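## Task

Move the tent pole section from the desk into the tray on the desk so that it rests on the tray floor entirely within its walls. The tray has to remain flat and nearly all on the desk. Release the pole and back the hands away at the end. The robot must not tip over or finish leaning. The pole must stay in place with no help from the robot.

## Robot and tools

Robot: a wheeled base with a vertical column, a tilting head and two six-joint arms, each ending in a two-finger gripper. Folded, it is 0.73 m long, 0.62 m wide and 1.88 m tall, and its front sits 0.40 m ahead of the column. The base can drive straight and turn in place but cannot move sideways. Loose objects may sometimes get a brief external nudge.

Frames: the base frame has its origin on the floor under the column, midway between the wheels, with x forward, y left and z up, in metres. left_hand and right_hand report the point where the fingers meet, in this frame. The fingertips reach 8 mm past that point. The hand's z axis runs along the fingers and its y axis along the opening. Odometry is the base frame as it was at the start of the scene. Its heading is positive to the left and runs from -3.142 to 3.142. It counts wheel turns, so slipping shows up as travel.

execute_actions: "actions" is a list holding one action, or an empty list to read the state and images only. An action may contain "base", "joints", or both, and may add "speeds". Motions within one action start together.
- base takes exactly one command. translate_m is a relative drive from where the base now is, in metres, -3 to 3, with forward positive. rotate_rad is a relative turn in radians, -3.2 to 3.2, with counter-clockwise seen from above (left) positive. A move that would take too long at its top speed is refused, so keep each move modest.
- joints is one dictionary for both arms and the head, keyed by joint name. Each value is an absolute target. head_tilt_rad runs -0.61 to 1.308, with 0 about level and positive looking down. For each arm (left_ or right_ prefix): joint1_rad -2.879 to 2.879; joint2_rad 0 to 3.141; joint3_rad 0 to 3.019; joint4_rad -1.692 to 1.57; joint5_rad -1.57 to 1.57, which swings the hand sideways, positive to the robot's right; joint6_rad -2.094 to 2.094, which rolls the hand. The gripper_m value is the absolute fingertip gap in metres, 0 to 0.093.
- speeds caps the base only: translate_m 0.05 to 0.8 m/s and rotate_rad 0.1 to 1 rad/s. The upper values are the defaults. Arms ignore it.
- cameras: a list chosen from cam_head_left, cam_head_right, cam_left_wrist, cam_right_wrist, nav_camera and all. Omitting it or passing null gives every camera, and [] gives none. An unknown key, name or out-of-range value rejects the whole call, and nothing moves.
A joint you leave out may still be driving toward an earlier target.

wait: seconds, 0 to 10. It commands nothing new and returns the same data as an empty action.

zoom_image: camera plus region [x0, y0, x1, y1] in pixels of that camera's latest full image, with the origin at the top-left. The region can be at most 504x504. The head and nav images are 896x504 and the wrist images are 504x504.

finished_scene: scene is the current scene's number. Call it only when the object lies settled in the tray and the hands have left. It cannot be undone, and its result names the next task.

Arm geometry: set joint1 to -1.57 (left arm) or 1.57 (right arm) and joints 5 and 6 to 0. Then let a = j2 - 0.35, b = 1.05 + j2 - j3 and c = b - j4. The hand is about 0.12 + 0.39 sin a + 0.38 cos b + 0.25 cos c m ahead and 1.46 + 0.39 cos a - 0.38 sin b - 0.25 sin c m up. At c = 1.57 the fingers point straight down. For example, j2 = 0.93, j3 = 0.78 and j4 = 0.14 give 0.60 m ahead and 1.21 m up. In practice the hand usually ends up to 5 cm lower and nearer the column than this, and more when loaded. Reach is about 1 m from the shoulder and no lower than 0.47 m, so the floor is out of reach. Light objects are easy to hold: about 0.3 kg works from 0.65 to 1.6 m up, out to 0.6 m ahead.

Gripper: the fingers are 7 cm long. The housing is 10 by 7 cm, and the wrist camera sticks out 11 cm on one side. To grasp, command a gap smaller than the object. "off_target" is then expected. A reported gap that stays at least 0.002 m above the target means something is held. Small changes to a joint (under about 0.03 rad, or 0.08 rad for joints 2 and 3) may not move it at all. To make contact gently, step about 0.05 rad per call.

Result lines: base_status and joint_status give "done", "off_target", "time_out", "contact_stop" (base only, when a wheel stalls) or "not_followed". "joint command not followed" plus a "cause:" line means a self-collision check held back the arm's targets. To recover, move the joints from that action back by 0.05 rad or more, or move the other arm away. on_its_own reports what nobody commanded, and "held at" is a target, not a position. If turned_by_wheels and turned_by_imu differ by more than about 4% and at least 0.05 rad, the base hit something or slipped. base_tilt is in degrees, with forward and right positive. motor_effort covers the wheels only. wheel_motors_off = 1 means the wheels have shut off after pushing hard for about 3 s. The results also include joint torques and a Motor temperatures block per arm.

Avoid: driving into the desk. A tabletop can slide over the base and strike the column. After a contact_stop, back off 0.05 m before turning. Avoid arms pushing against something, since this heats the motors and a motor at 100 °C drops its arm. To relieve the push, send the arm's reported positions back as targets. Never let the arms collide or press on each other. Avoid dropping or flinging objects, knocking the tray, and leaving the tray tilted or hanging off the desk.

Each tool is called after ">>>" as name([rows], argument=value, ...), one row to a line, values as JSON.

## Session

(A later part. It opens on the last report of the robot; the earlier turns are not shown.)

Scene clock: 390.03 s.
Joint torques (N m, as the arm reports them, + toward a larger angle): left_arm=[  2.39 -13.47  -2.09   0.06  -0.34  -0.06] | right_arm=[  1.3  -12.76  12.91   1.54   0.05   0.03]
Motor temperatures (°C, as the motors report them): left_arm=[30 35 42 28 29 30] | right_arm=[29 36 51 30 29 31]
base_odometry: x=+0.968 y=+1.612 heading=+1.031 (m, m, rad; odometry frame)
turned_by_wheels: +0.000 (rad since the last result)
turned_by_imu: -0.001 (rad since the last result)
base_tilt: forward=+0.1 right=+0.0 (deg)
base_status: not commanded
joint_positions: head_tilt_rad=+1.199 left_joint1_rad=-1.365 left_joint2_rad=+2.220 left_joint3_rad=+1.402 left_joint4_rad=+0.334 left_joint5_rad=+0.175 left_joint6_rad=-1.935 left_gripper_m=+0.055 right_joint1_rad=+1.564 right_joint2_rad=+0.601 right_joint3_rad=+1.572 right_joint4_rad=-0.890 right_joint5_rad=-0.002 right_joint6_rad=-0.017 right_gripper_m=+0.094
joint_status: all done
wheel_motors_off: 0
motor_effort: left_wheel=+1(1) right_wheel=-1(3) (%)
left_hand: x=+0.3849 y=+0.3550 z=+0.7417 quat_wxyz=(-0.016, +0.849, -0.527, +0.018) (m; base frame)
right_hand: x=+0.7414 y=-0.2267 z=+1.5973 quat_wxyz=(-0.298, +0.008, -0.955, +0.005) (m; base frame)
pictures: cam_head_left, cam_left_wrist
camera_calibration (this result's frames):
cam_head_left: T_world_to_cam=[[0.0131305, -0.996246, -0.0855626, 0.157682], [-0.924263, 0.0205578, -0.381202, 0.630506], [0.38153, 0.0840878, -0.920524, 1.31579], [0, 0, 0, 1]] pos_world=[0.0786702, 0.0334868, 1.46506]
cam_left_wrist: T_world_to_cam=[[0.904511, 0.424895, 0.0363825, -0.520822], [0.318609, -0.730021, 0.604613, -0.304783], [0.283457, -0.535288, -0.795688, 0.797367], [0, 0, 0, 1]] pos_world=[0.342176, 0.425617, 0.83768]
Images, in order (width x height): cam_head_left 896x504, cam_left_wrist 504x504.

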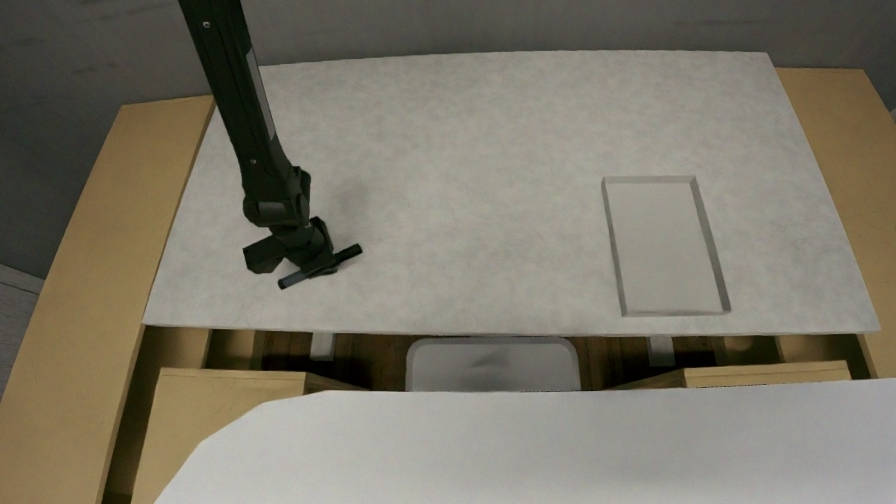

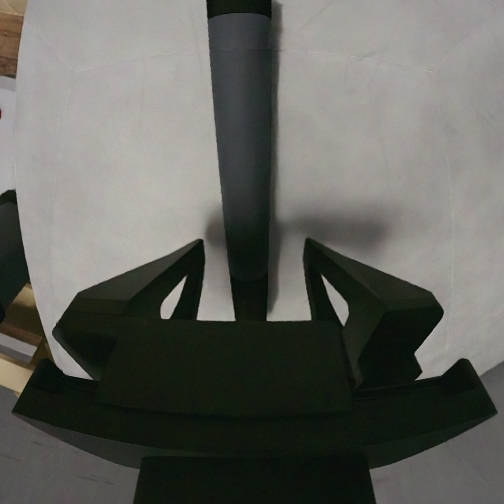

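>>> execute_actions([
  {"joints": {"left_joint2_rad": 2.262, "left_gripper_m": 0.012}},
], cameras=["cam_left_wrist", "cam_head_left"])

Scene clock: 418.90 s.
Joint torques (N m, as the arm reports them, + toward a larger angle): left_arm=[  1.99 -11.69  -2.09   0.08  -0.35  -0.05] | right_arm=[  1.75 -12.4   12.9    1.45   0.06   0.  ]
Motor temperatures (°C, as the motors report them): left_arm=[30 35 42 28 29 30] | right_arm=[29 36 52 30 29 31]
base_odometry: x=+0.968 y=+1.612 heading=+1.031 (m, m, rad; odometry frame)
turned_by_wheels: +0.000 (rad since the last result)
turned_by_imu: -0.003 (rad since the last result)
base_tilt: forward=+0.0 right=+0.0 (deg)
base_status: not commanded
joint_positions: head_tilt_rad=+1.199 left_joint1_rad=-1.365 left_joint2_rad=+2.235 left_joint3_rad=+1.401 left_joint4_rad=+0.334 left_joint5_rad=+0.175 left_joint6_rad=-1.936 left_gripper_m=+0.021 right_joint1_rad=+1.564 right_joint2_rad=+0.601 right_joint3_rad=+1.572 right_joint4_rad=-0.890 right_joint5_rad=-0.002 right_joint6_rad=-0.017 right_gripper_m=+0.094
joint_status: left_gripper_m off_target (ended at +0.021, target +0.012); the others done
wheel_motors_off: 0
motor_effort: left_wheel=+2(4) right_wheel=-3(3) (%)
left_hand: x=+0.3732 y=+0.3544 z=+0.7379 quat_wxyz=(-0.011, +0.850, -0.526, +0.012) (m; base frame)
right_hand: x=+0.7414 y=-0.2267 z=+1.5973 quat_wxyz=(-0.298, +0.008, -0.955, +0.005) (m; base frame)
pictures: cam_head_left, cam_left_wrist
camera_calibration (this result's frames):
cam_head_left: T_world_to_cam=[[0.0131305, -0.996246, -0.0855626, 0.157682], [-0.924263, 0.0205578, -0.381202, 0.630506], [0.38153, 0.0840878, -0.920524, 1.31579], [0, 0, 0, 1]] pos_world=[0.0786702, 0.0334868, 1.46506]
cam_left_wrist: T_world_to_cam=[[0.903572, 0.427914, 0.0211468, -0.499356], [0.330679, -0.727935, 0.600635, -0.30149], [0.272414, -0.535724, -0.799244, 0.804302], [0, 0, 0, 1]] pos_world=[0.331798, 0.4251, 0.834478]
Images, in order (width x height): cam_head_left 896x504, cam_left_wrist 504x504.

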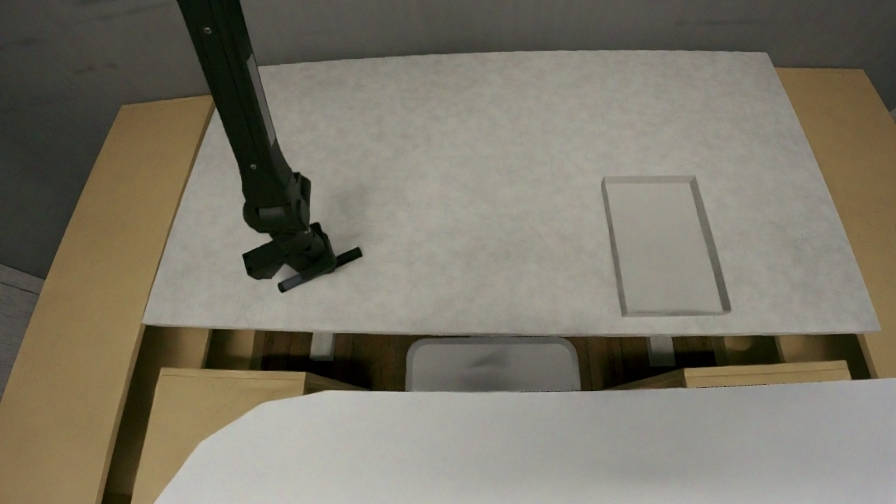

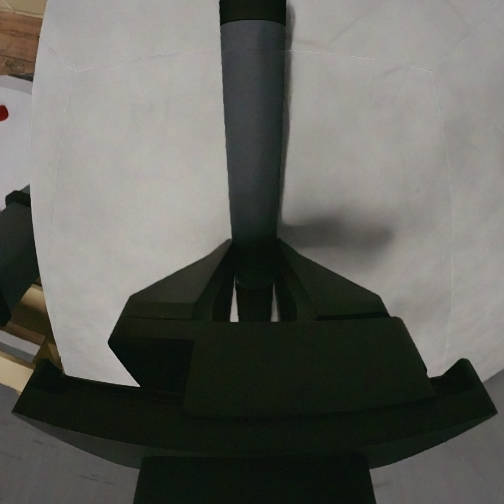

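>>> zoom_image(camera="cam_left_wrist", region=[190, 190, 320, 330])

>>> zoom_image(camera="cam_head_left", region=[580, 160, 760, 340])

Region (190, 190, 320, 330) of cam_left_wrist's 504x504 image, scaled by 3.600, with more detail than that image has; it fills the left 468 columns of this view, and the rest is white.

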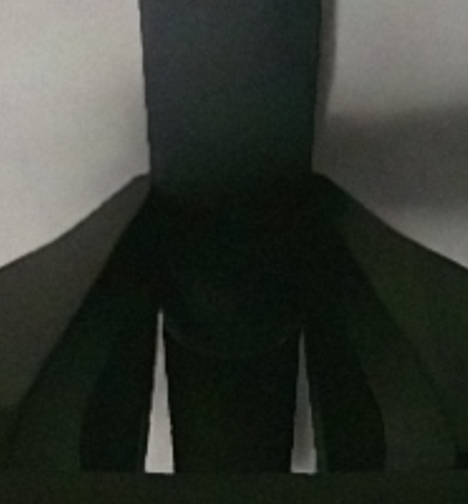

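Region (580, 160, 760, 340) of cam_head_left's 896x504 image, scaled by 2.800, with more detail than that image has.

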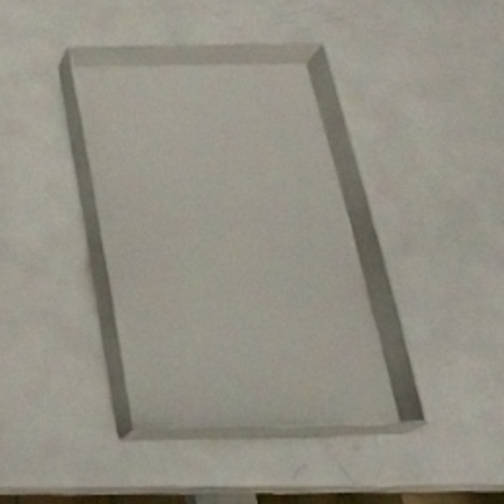

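>>> execute_actions([
  {"base": {"rotate_rad": -0.1}, "joints": {"left_joint2_rad": 2.01, "left_joint4_rad": 0.12, "left_joint6_rad": -1.65}},
], cameras=["cam_left_wrist", "cam_head_left"])

Scene clock: 540.30 s.
Joint torques (N m, as the arm reports them, + toward a larger angle): left_arm=[  2.21 -17.32  -0.14   0.07  -0.33   0.11] | right_arm=[  1.41 -11.94  12.91   1.57   0.08   0.  ]
Motor temperatures (°C, as the motors report them): left_arm=[30 34 40 28 29 30] | right_arm=[29 36 54 30 29 31]
base_odometry: x=+0.968 y=+1.612 heading=+0.933 (m, m, rad; odometry frame)
turned_by_wheels: -0.098 (rad since the last result)
turned_by_imu: -0.099 (rad since the last result)
base_tilt: forward=+0.0 right=+0.0 (deg)
base_status: done
joint_positions: head_tilt_rad=+1.199 left_joint1_rad=-1.364 left_joint2_rad=+2.008 left_joint3_rad=+1.399 left_joint4_rad=+0.128 left_joint5_rad=+0.175 left_joint6_rad=-1.658 left_gripper_m=+0.021 right_joint1_rad=+1.564 right_joint2_rad=+0.601 right_joint3_rad=+1.572 right_joint4_rad=-0.890 right_joint5_rad=-0.002 right_joint6_rad=-0.017 right_gripper_m=+0.094
joint_status: all done
wheel_motors_off: 0
motor_effort: left_wheel=+2(44) right_wheel=-2(53) (%)
left_hand: x=+0.4796 y=+0.3536 z=+0.8065 quat_wxyz=(-0.020, +0.768, -0.640, +0.017) (m; base frame)
right_hand: x=+0.7414 y=-0.2267 z=+1.5973 quat_wxyz=(-0.298, +0.008, -0.955, +0.005) (m; base frame)
pictures: cam_head_left, cam_left_wrist
camera_calibration (this result's frames):
cam_head_left: T_world_to_cam=[[0.0131305, -0.996246, -0.0855626, 0.157682], [-0.924263, 0.0205578, -0.381202, 0.630506], [0.38153, 0.0840878, -0.920524, 1.31579], [0, 0, 0, 1]] pos_world=[0.0786702, 0.0334868, 1.46506]
cam_left_wrist: T_world_to_cam=[[0.986237, 0.160158, 0.0410628, -0.557694], [0.104934, -0.798247, 0.593119, -0.239275], [0.127771, -0.580647, -0.804067, 0.918766], [0, 0, 0, 1]] pos_world=[0.457735, 0.431797, 0.903569]
Images, in order (width x height): cam_head_left 896x504, cam_left_wrist 504x504.

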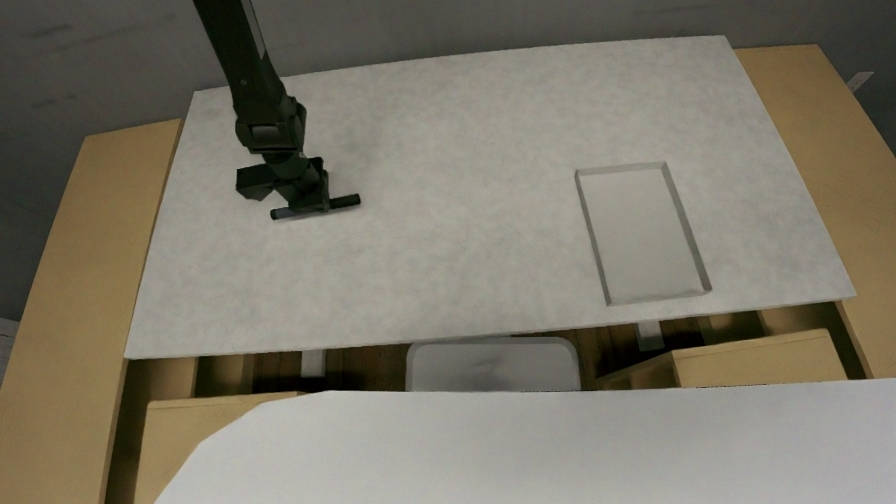

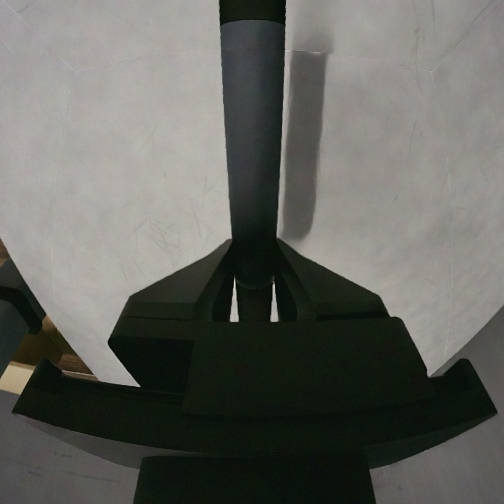

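>>> execute_actions([
  {"base": {"rotate_rad": -0.302}, "joints": {"left_joint1_rad": -2.088, "left_joint2_rad": 2.02, "left_joint3_rad": 1.52, "left_joint4_rad": -0.09, "left_joint5_rad": -0.447, "left_joint6_rad": -0.717}},
], cameras=["cam_left_wrist", "cam_head_left", "cam_head_right"])

Scene clock: 552.30 s.
Joint torques (N m, as the arm reports them, + toward a larger angle): left_arm=[ -9.   -17.79   0.71  -0.1   -0.29   0.1 ] | right_arm=[  1.7  -12.59  12.91   1.53   0.07   0.02]
Motor temperatures (°C, as the motors report them): left_arm=[30 35 39 28 29 30] | right_arm=[29 36 54 30 29 31]
base_odometry: x=+0.968 y=+1.612 heading=+0.633 (m, m, rad; odometry frame)
turned_by_wheels: -0.300 (rad since the last result)
turned_by_imu: -0.301 (rad since the last result)
base_tilt: forward=+0.0 right=+0.0 (deg)
base_status: done
joint_positions: head_tilt_rad=+1.199 left_joint1_rad=-2.084 left_joint2_rad=+2.021 left_joint3_rad=+1.524 left_joint4_rad=-0.078 left_joint5_rad=-0.445 left_joint6_rad=-0.724 left_gripper_m=+0.021 right_joint1_rad=+1.564 right_joint2_rad=+0.601 right_joint3_rad=+1.572 right_joint4_rad=-0.890 right_joint5_rad=-0.002 right_joint6_rad=-0.017 right_gripper_m=+0.094
joint_status: all done
wheel_motors_off: 0
motor_effort: left_wheel=+5(35) right_wheel=-6(61) (%)
left_hand: x=+0.4732 y=-0.0916 z=+0.8608 quat_wxyz=(-0.006, +0.225, -0.974, +0.000) (m; base frame)
right_hand: x=+0.7414 y=-0.2267 z=+1.5973 quat_wxyz=(-0.298, +0.008, -0.955, +0.005) (m; base frame)
pictures: cam_head_left, cam_head_right, cam_left_wrist
camera_calibration (this result's frames):
cam_head_left: T_world_to_cam=[[0.0131305, -0.996246, -0.0855626, 0.157682], [-0.924263, 0.0205578, -0.381202, 0.630506], [0.38153, 0.0840878, -0.920524, 1.31579], [0, 0, 0, 1]] pos_world=[0.0786702, 0.0334868, 1.46506]
cam_head_right: T_world_to_cam=[[0.0183367, -0.996837, -0.0773251, 0.0940389], [-0.92418, 0.0126122, -0.381749, 0.631938], [0.381517, 0.0784623, -0.921026, 1.31319], [0, 0, 0, 1]] pos_world=[0.0812969, -0.0172644, 1.45799]
cam_left_wrist: T_world_to_cam=[[0.419849, -0.907552, -0.00876373, -0.269183], [-0.73382, -0.345128, 0.585146, -0.180943], [-0.534075, -0.239242, -0.810881, 1.05515], [0, 0, 0, 1]] pos_world=[0.543764, -0.0543104, 0.959117]
Images, in order (width x height): cam_head_left 896x504, cam_head_right 896x504, cam_left_wrist 504x504.

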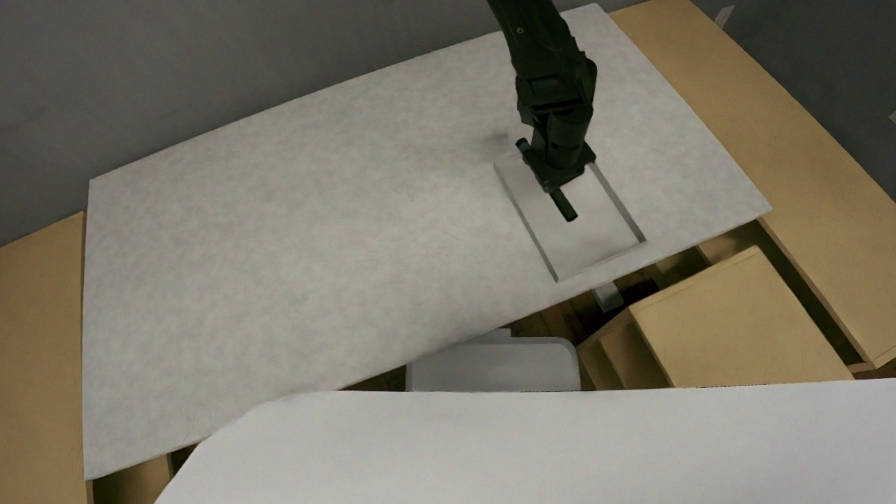

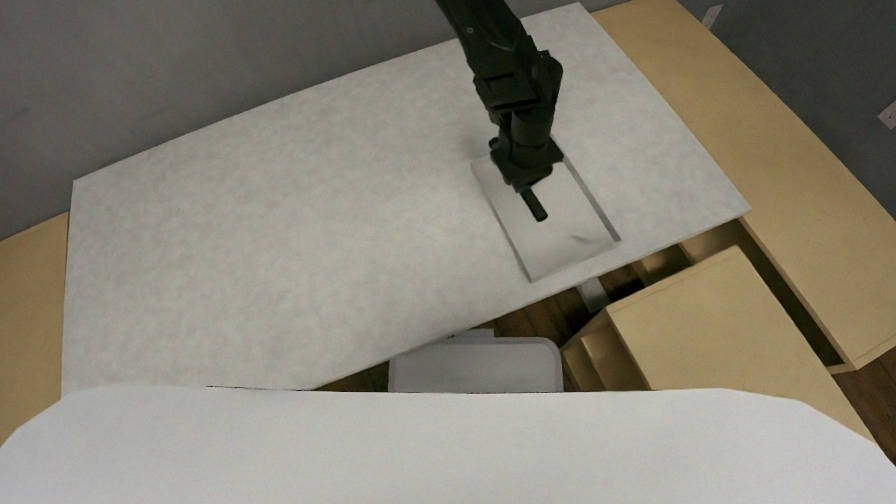

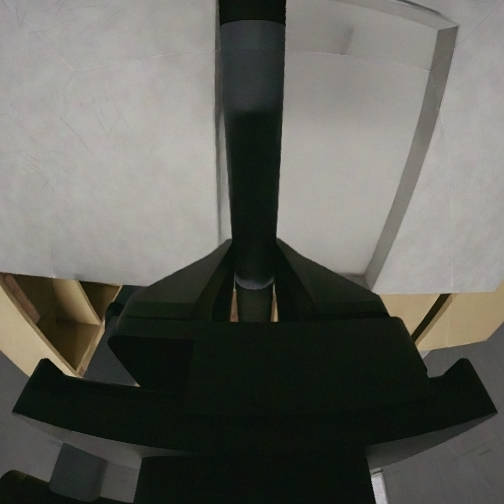

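>>> zoom_image(camera="cam_left_wrist", region=[180, 0, 490, 310])

Region (180, 0, 490, 310) of cam_left_wrist's 504x504 image, scaled by 1.626, with more detail than that image has.

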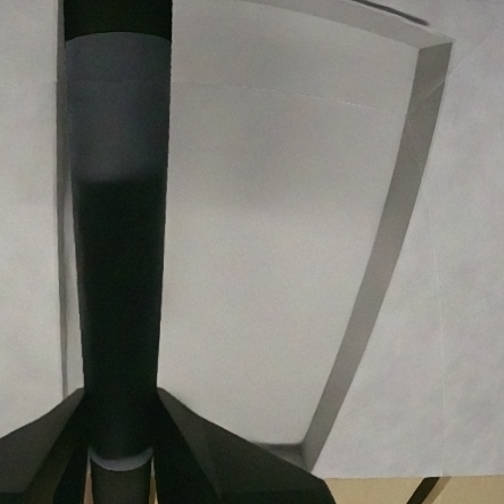

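>>> execute_actions([
  {"joints": {"left_joint2_rad": 2.24, "left_joint3_rad": 1.926, "left_joint4_rad": -0.264}},
], cameras=["cam_left_wrist", "cam_head_left", "cam_head_right"])

Scene clock: 623.83 s.
Joint torques (N m, as the arm reports them, + toward a larger angle): left_arm=[ -9.97 -19.39   2.86  -0.03  -0.27   0.09] | right_arm=[  1.31 -12.51  12.99   1.62   0.07   0.01]
Motor temperatures (°C, as the motors report them): left_arm=[32 36 38 28 29 30] | right_arm=[29 36 55 30 29 31]
base_odometry: x=+0.968 y=+1.612 heading=+0.633 (m, m, rad; odometry frame)
turned_by_wheels: +0.000 (rad since the last result)
turned_by_imu: -0.001 (rad since the last result)
base_tilt: forward=+0.0 right=+0.0 (deg)
base_status: not commanded
joint_positions: head_tilt_rad=+1.199 left_joint1_rad=-2.084 left_joint2_rad=+2.243 left_joint3_rad=+1.918 left_joint4_rad=-0.256 left_joint5_rad=-0.445 left_joint6_rad=-0.724 left_gripper_m=+0.021 right_joint1_rad=+1.564 right_joint2_rad=+0.601 right_joint3_rad=+1.572 right_joint4_rad=-0.890 right_joint5_rad=-0.002 right_joint6_rad=-0.017 right_gripper_m=+0.094
joint_status: all done
wheel_motors_off: 0
motor_effort: left_wheel=+7(7) right_wheel=-7(7) (%)
left_hand: x=+0.5127 y=-0.1349 z=+0.7948 quat_wxyz=(-0.003, +0.224, -0.975, -0.002) (m; base frame)
right_hand: x=+0.7414 y=-0.2267 z=+1.5973 quat_wxyz=(-0.298, +0.008, -0.955, +0.005) (m; base frame)
pictures: cam_head_left, cam_head_right, cam_left_wrist
camera_calibration (this result's frames):
cam_head_left: T_world_to_cam=[[0.0131305, -0.996246, -0.0855626, 0.157682], [-0.924263, 0.0205578, -0.381202, 0.630506], [0.38153, 0.0840878, -0.920524, 1.31579], [0, 0, 0, 1]] pos_world=[0.0786702, 0.0334868, 1.46506]
cam_head_right: T_world_to_cam=[[0.0183367, -0.996837, -0.0773251, 0.0940389], [-0.92418, 0.0126122, -0.381749, 0.631938], [0.381517, 0.0784623, -0.921026, 1.31319], [0, 0, 0, 1]] pos_world=[0.0812969, -0.0172644, 1.45799]
cam_left_wrist: T_world_to_cam=[[0.417135, -0.908755, -0.0127974, -0.321208], [-0.731312, -0.343979, 0.588949, -0.132433], [-0.539612, -0.236312, -0.808069, 1.01335], [0, 0, 0, 1]] pos_world=[0.583951, -0.0979875, 0.89274]
Images, in order (width x height): cam_head_left 896x504, cam_head_right 896x504, cam_left_wrist 504x504.

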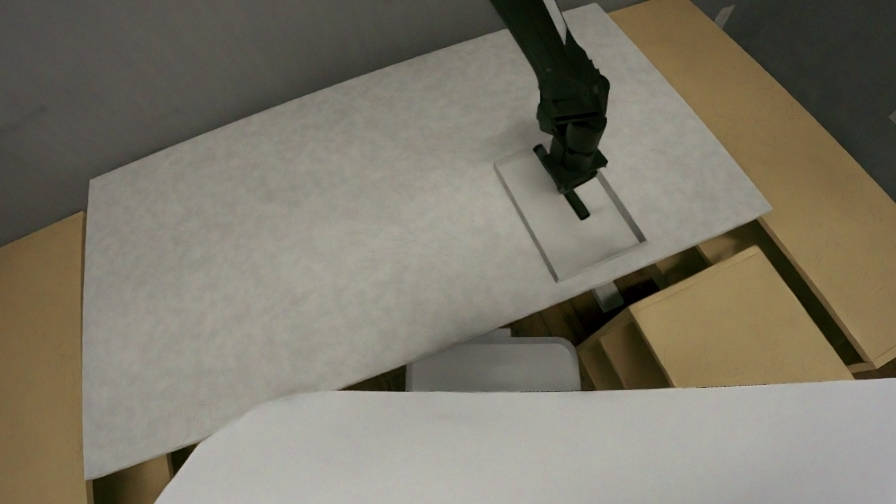

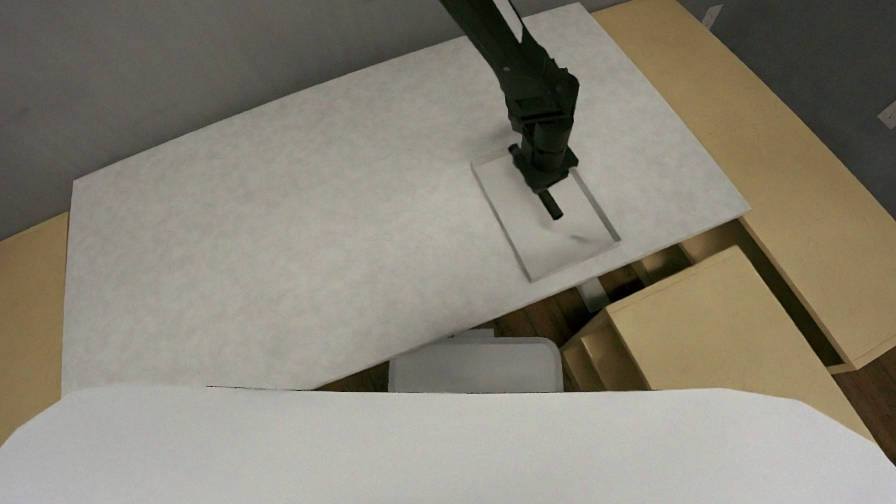

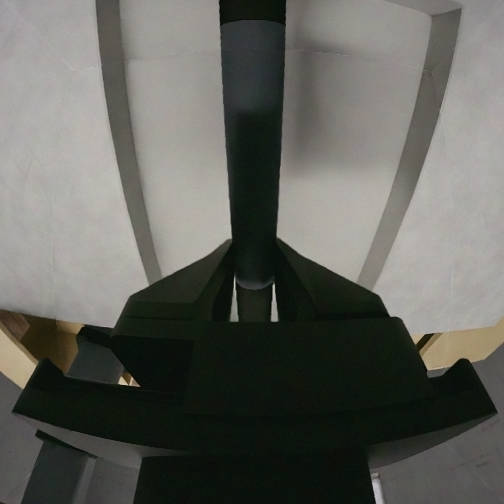

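>>> zoom_image(camera="cam_left_wrist", region=[330, 0, 500, 300])

>>> zoom_image(camera="cam_left_wrist", region=[70, 0, 240, 300])

Region (330, 0, 500, 300) of cam_left_wrist's 504x504 image, scaled by 1.680, with more detail than that image has; it fills the left 286 columns of this view, and the rest is white.

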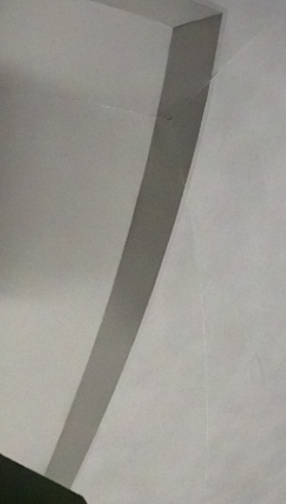

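Region (70, 0, 240, 300) of cam_left_wrist's 504x504 image, scaled by 1.680, with more detail than that image has; it fills the left 286 columns of this view, and the rest is white.

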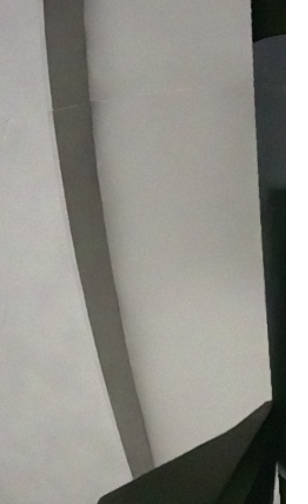

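>>> execute_actions([
  {"joints": {"left_joint2_rad": 2.402, "left_joint3_rad": 2.09}},
], cameras=["cam_left_wrist", "cam_head_left", "cam_head_right"])

Scene clock: 668.17 s.
Joint torques (N m, as the arm reports them, + toward a larger angle): left_arm=[-10.67 -19.31   2.71  -0.02  -0.25   0.13] | right_arm=[  1.62 -12.11  12.94   1.49   0.06   0.02]
Motor temperatures (°C, as the motors report them): left_arm=[32 36 38 28 29 30] | right_arm=[29 36 56 30 29 31]
base_odometry: x=+0.968 y=+1.612 heading=+0.633 (m, m, rad; odometry frame)
turned_by_wheels: +0.000 (rad since the last result)
turned_by_imu: -0.001 (rad since the last result)
base_tilt: forward=+0.0 right=+0.0 (deg)
base_status: not commanded
joint_positions: head_tilt_rad=+1.199 left_joint1_rad=-2.084 left_joint2_rad=+2.410 left_joint3_rad=+2.084 left_joint4_rad=-0.256 left_joint5_rad=-0.445 left_joint6_rad=-0.724 left_gripper_m=+0.021 right_joint1_rad=+1.564 right_joint2_rad=+0.601 right_joint3_rad=+1.572 right_joint4_rad=-0.890 right_joint5_rad=-0.002 right_joint6_rad=-0.017 right_gripper_m=+0.094
joint_status: all done
wheel_motors_off: 0
motor_effort: left_wheel=+8(8) right_wheel=-8(7) (%)
left_hand: x=+0.4839 y=-0.1536 z=+0.7400 quat_wxyz=(-0.002, +0.223, -0.975, -0.002) (m; base frame)
right_hand: x=+0.7414 y=-0.2267 z=+1.5973 quat_wxyz=(-0.298, +0.008, -0.955, +0.005) (m; base frame)
pictures: cam_head_left, cam_head_right, cam_left_wrist
camera_calibration (this result's frames):
cam_head_left: T_world_to_cam=[[0.0131305, -0.996246, -0.0855626, 0.157682], [-0.924263, 0.0205578, -0.381202, 0.630506], [0.38153, 0.0840878, -0.920524, 1.31579], [0, 0, 0, 1]] pos_world=[0.0786702, 0.0334868, 1.46506]
cam_head_right: T_world_to_cam=[[0.0183367, -0.996837, -0.0773251, 0.0940389], [-0.92418, 0.0126122, -0.381749, 0.631938], [0.381517, 0.0784623, -0.921026, 1.31319], [0, 0, 0, 1]] pos_world=[0.0812969, -0.0172644, 1.45799]
cam_left_wrist: T_world_to_cam=[[0.41668, -0.908954, -0.0134683, -0.326169], [-0.730892, -0.343789, 0.589581, -0.128223], [-0.540532, -0.235823, -0.807597, 0.949247], [0, 0, 0, 1]] pos_world=[0.555289, -0.1167, 0.837814]
Images, in order (width x height): cam_head_left 896x504, cam_head_right 896x504, cam_left_wrist 504x504.

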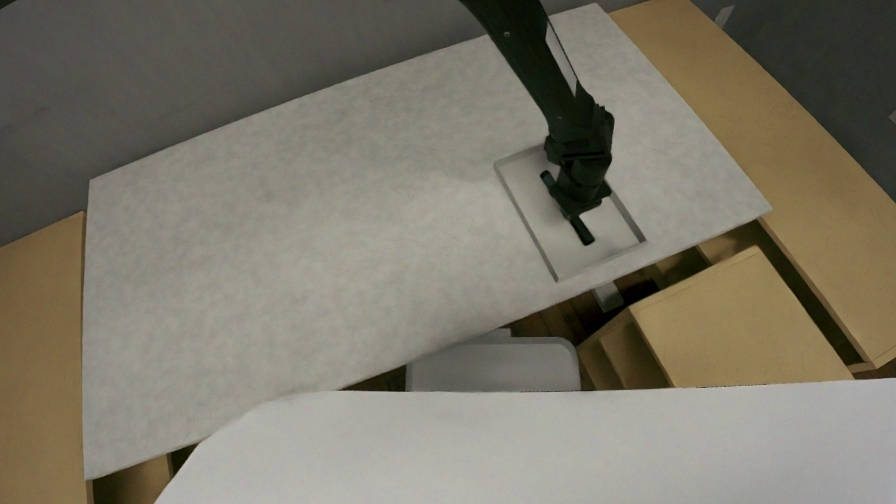

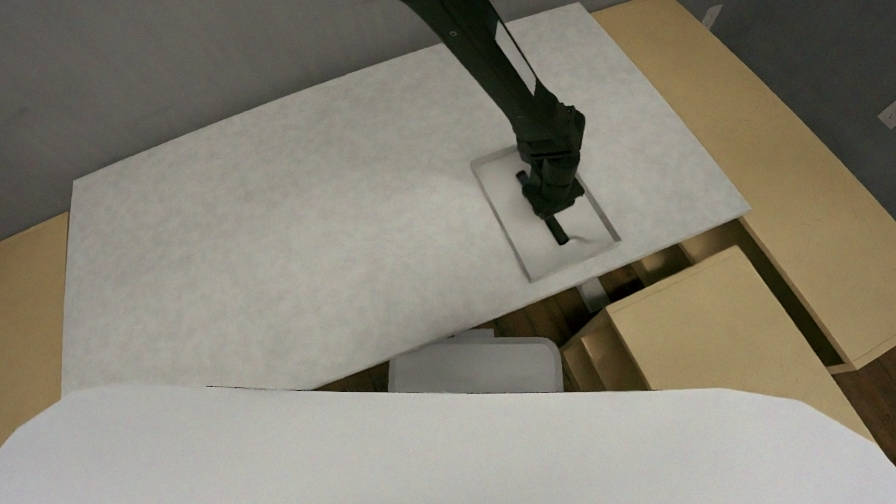

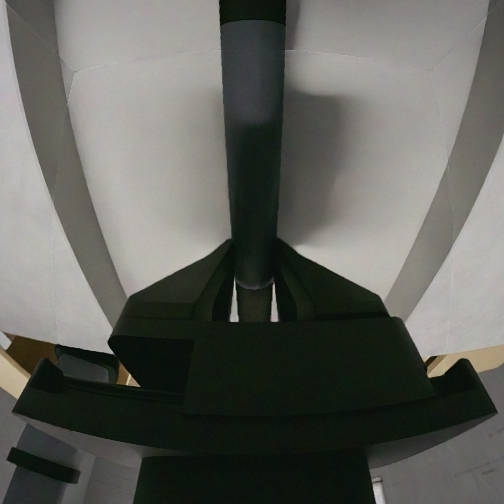

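>>> zoom_image(camera="cam_left_wrist", region=[20, 100, 160, 240])

>>> zoom_image(camera="cam_left_wrist", region=[364, 100, 504, 240])

>>> zoom_image(camera="cam_head_left", region=[480, 130, 660, 290])

Region (20, 100, 160, 240) of cam_left_wrist's 504x504 image, scaled by 3.600, with more detail than that image has.

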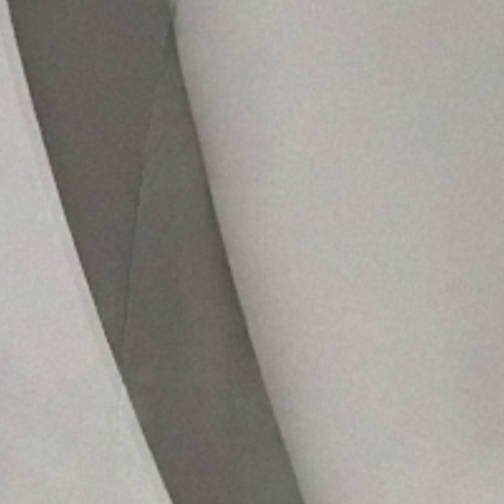

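Region (364, 100, 504, 240) of cam_left_wrist's 504x504 image, scaled by 3.600, with more detail than that image has.

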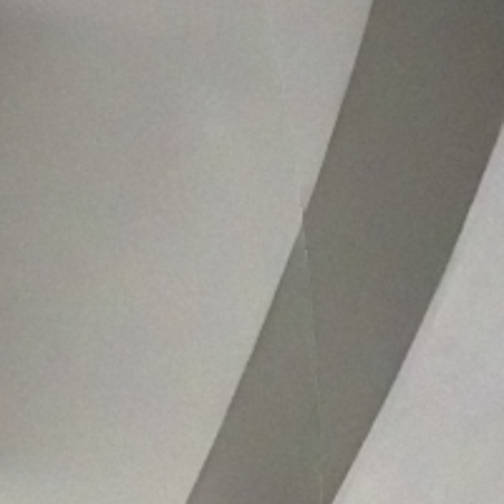

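Region (480, 130, 660, 290) of cam_head_left's 896x504 image, scaled by 2.800, with more detail than that image has.

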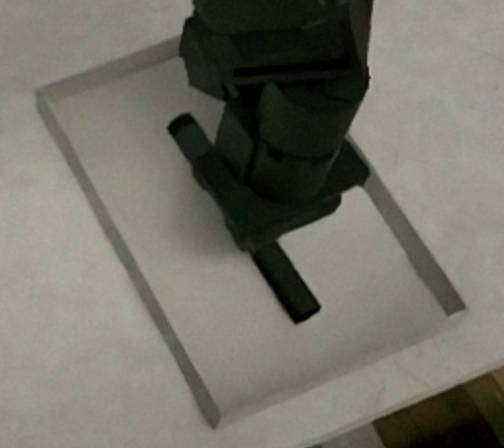

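>>> execute_actions([
  {"joints": {"left_gripper_m": 0.075}},
], cameras=["cam_left_wrist", "cam_head_left"])

Scene clock: 697.37 s.
Joint torques (N m, as the arm reports them, + toward a larger angle): left_arm=[-10.91 -18.86   2.74   0.16  -0.27   0.11] | right_arm=[  1.75 -12.41  12.97   1.53   0.05   0.  ]
Motor temperatures (°C, as the motors report them): left_arm=[33 36 38 28 29 30] | right_arm=[29 36 56 30 29 31]
base_odometry: x=+0.968 y=+1.612 heading=+0.633 (m, m, rad; odometry frame)
turned_by_wheels: +0.000 (rad since the last result)
turned_by_imu: -0.001 (rad since the last result)
base_tilt: forward=+0.0 right=+0.0 (deg)
base_status: not commanded
joint_positions: head_tilt_rad=+1.199 left_joint1_rad=-2.084 left_joint2_rad=+2.410 left_joint3_rad=+2.084 left_joint4_rad=-0.256 left_joint5_rad=-0.445 left_joint6_rad=-0.724 left_gripper_m=+0.075 right_joint1_rad=+1.564 right_joint2_rad=+0.601 right_joint3_rad=+1.572 right_joint4_rad=-0.890 right_joint5_rad=-0.002 right_joint6_rad=-0.017 right_gripper_m=+0.094
joint_status: all done
wheel_motors_off: 0
motor_effort: left_wheel=+6(7) right_wheel=-7(8) (%)
left_hand: x=+0.4839 y=-0.1536 z=+0.7400 quat_wxyz=(-0.002, +0.223, -0.975, -0.002) (m; base frame)
right_hand: x=+0.7414 y=-0.2267 z=+1.5973 quat_wxyz=(-0.298, +0.008, -0.955, +0.005) (m; base frame)
pictures: cam_head_left, cam_left_wrist
camera_calibration (this result's frames):
cam_head_left: T_world_to_cam=[[0.0131305, -0.996246, -0.0855626, 0.157682], [-0.924263, 0.0205578, -0.381202, 0.630506], [0.38153, 0.0840878, -0.920524, 1.31579], [0, 0, 0, 1]] pos_world=[0.0786702, 0.0334868, 1.46506]
cam_left_wrist: T_world_to_cam=[[0.41668, -0.908954, -0.0134683, -0.326169], [-0.730892, -0.343789, 0.589581, -0.128223], [-0.540532, -0.235823, -0.807597, 0.949247], [0, 0, 0, 1]] pos_world=[0.555289, -0.1167, 0.837814]
Images, in order (width x height): cam_head_left 896x504, cam_left_wrist 504x504.

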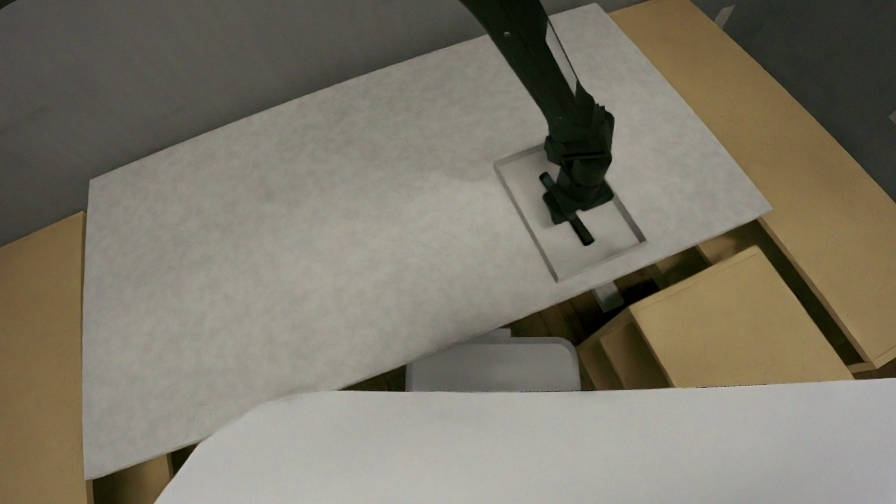

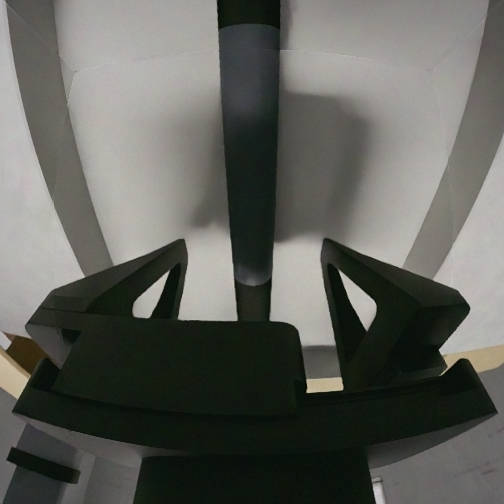

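>>> execute_actions([
  {"joints": {"left_joint2_rad": 1.95, "left_gripper_m": 0.09}},
], cameras=["cam_left_wrist", "cam_head_left", "cam_head_right"])

Scene clock: 703.33 s.
Joint torques (N m, as the arm reports them, + toward a larger angle): left_arm=[ -9.33 -25.92   6.28   0.87  -0.24   0.14] | right_arm=[  1.66 -11.99  12.98   1.53   0.04  -0.01]
Motor temperatures (°C, as the motors report them): left_arm=[33 37 38 28 29 30] | right_arm=[29 36 56 30 29 31]
base_odometry: x=+0.968 y=+1.612 heading=+0.633 (m, m, rad; odometry frame)
turned_by_wheels: +0.000 (rad since the last result)
turned_by_imu: -0.002 (rad since the last result)
base_tilt: forward=+0.0 right=+0.0 (deg)
base_status: not commanded
joint_positions: head_tilt_rad=+1.199 left_joint1_rad=-2.084 left_joint2_rad=+1.963 left_joint3_rad=+2.080 left_joint4_rad=-0.262 left_joint5_rad=-0.445 left_joint6_rad=-0.724 left_gripper_m=+0.090 right_joint1_rad=+1.564 right_joint2_rad=+0.601 right_joint3_rad=+1.572 right_joint4_rad=-0.890 right_joint5_rad=-0.002 right_joint6_rad=-0.017 right_gripper_m=+0.094
joint_status: all done
wheel_motors_off: 0
motor_effort: left_wheel=+8(6) right_wheel=-9(9) (%)
left_hand: x=+0.7853 y=-0.1209 z=+0.9809 quat_wxyz=(-0.175, +0.309, -0.931, +0.092) (m; base frame)
right_hand: x=+0.7414 y=-0.2267 z=+1.5973 quat_wxyz=(-0.298, +0.008, -0.955, +0.005) (m; base frame)
pictures: cam_head_left, cam_head_right, cam_left_wrist
camera_calibration (this result's frames):
cam_head_left: T_world_to_cam=[[0.0131305, -0.996246, -0.0855626, 0.157682], [-0.924263, 0.0205578, -0.381202, 0.630506], [0.38153, 0.0840878, -0.920524, 1.31579], [0, 0, 0, 1]] pos_world=[0.0786702, 0.0334868, 1.46506]
cam_head_right: T_world_to_cam=[[0.0183368, -0.996837, -0.0773251, 0.0940389], [-0.92418, 0.0126122, -0.381749, 0.631938], [0.381517, 0.0784623, -0.921026, 1.31319], [0, 0, 0, 1]] pos_world=[0.0812969, -0.0172644, 1.45799]
cam_left_wrist: T_world_to_cam=[[0.530226, -0.805868, 0.263509, -0.767175], [-0.834687, -0.441577, 0.329101, 0.286364], [-0.148852, -0.394445, -0.906783, 1.08493], [0, 0, 0, 1]] pos_world=[0.807295, -0.0638451, 1.09171]
Images, in order (width x height): cam_head_left 896x504, cam_head_right 896x504, cam_left_wrist 504x504.

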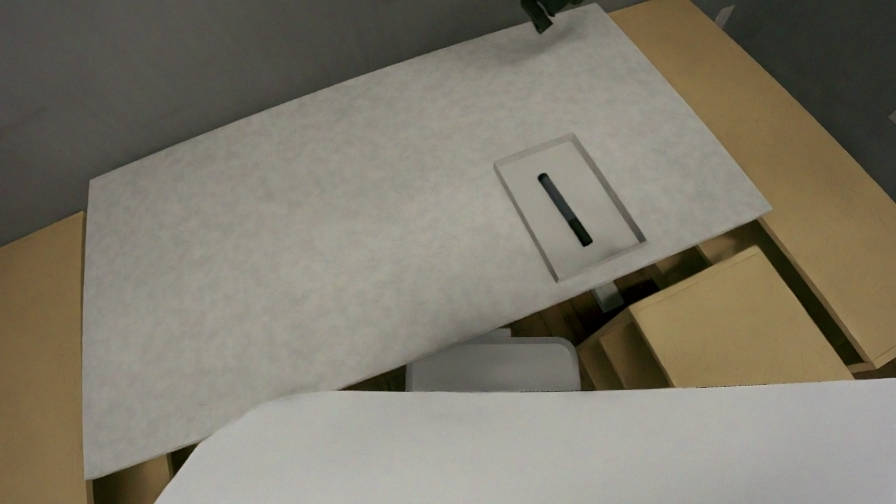

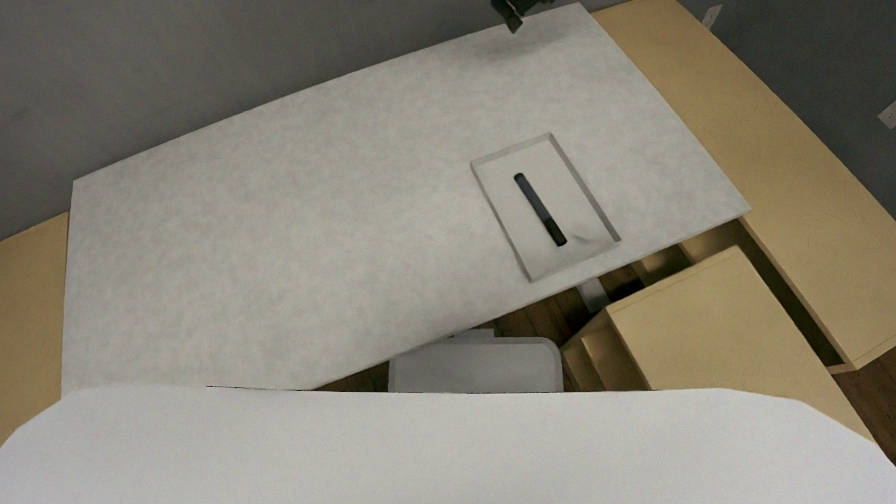

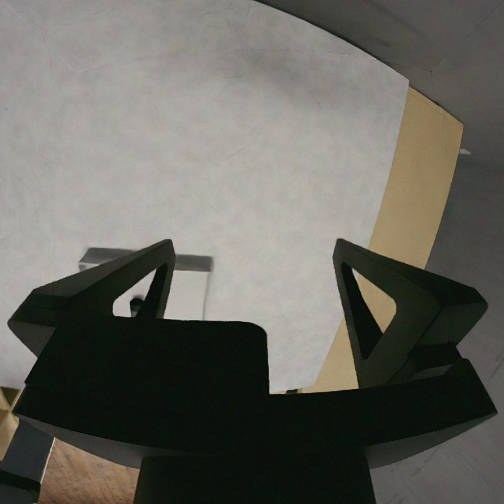

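The pole is lying centred in the tray, and the hand is well clear of it.

>>> finished_scene(scene=2)

The scene is finished: the task was done.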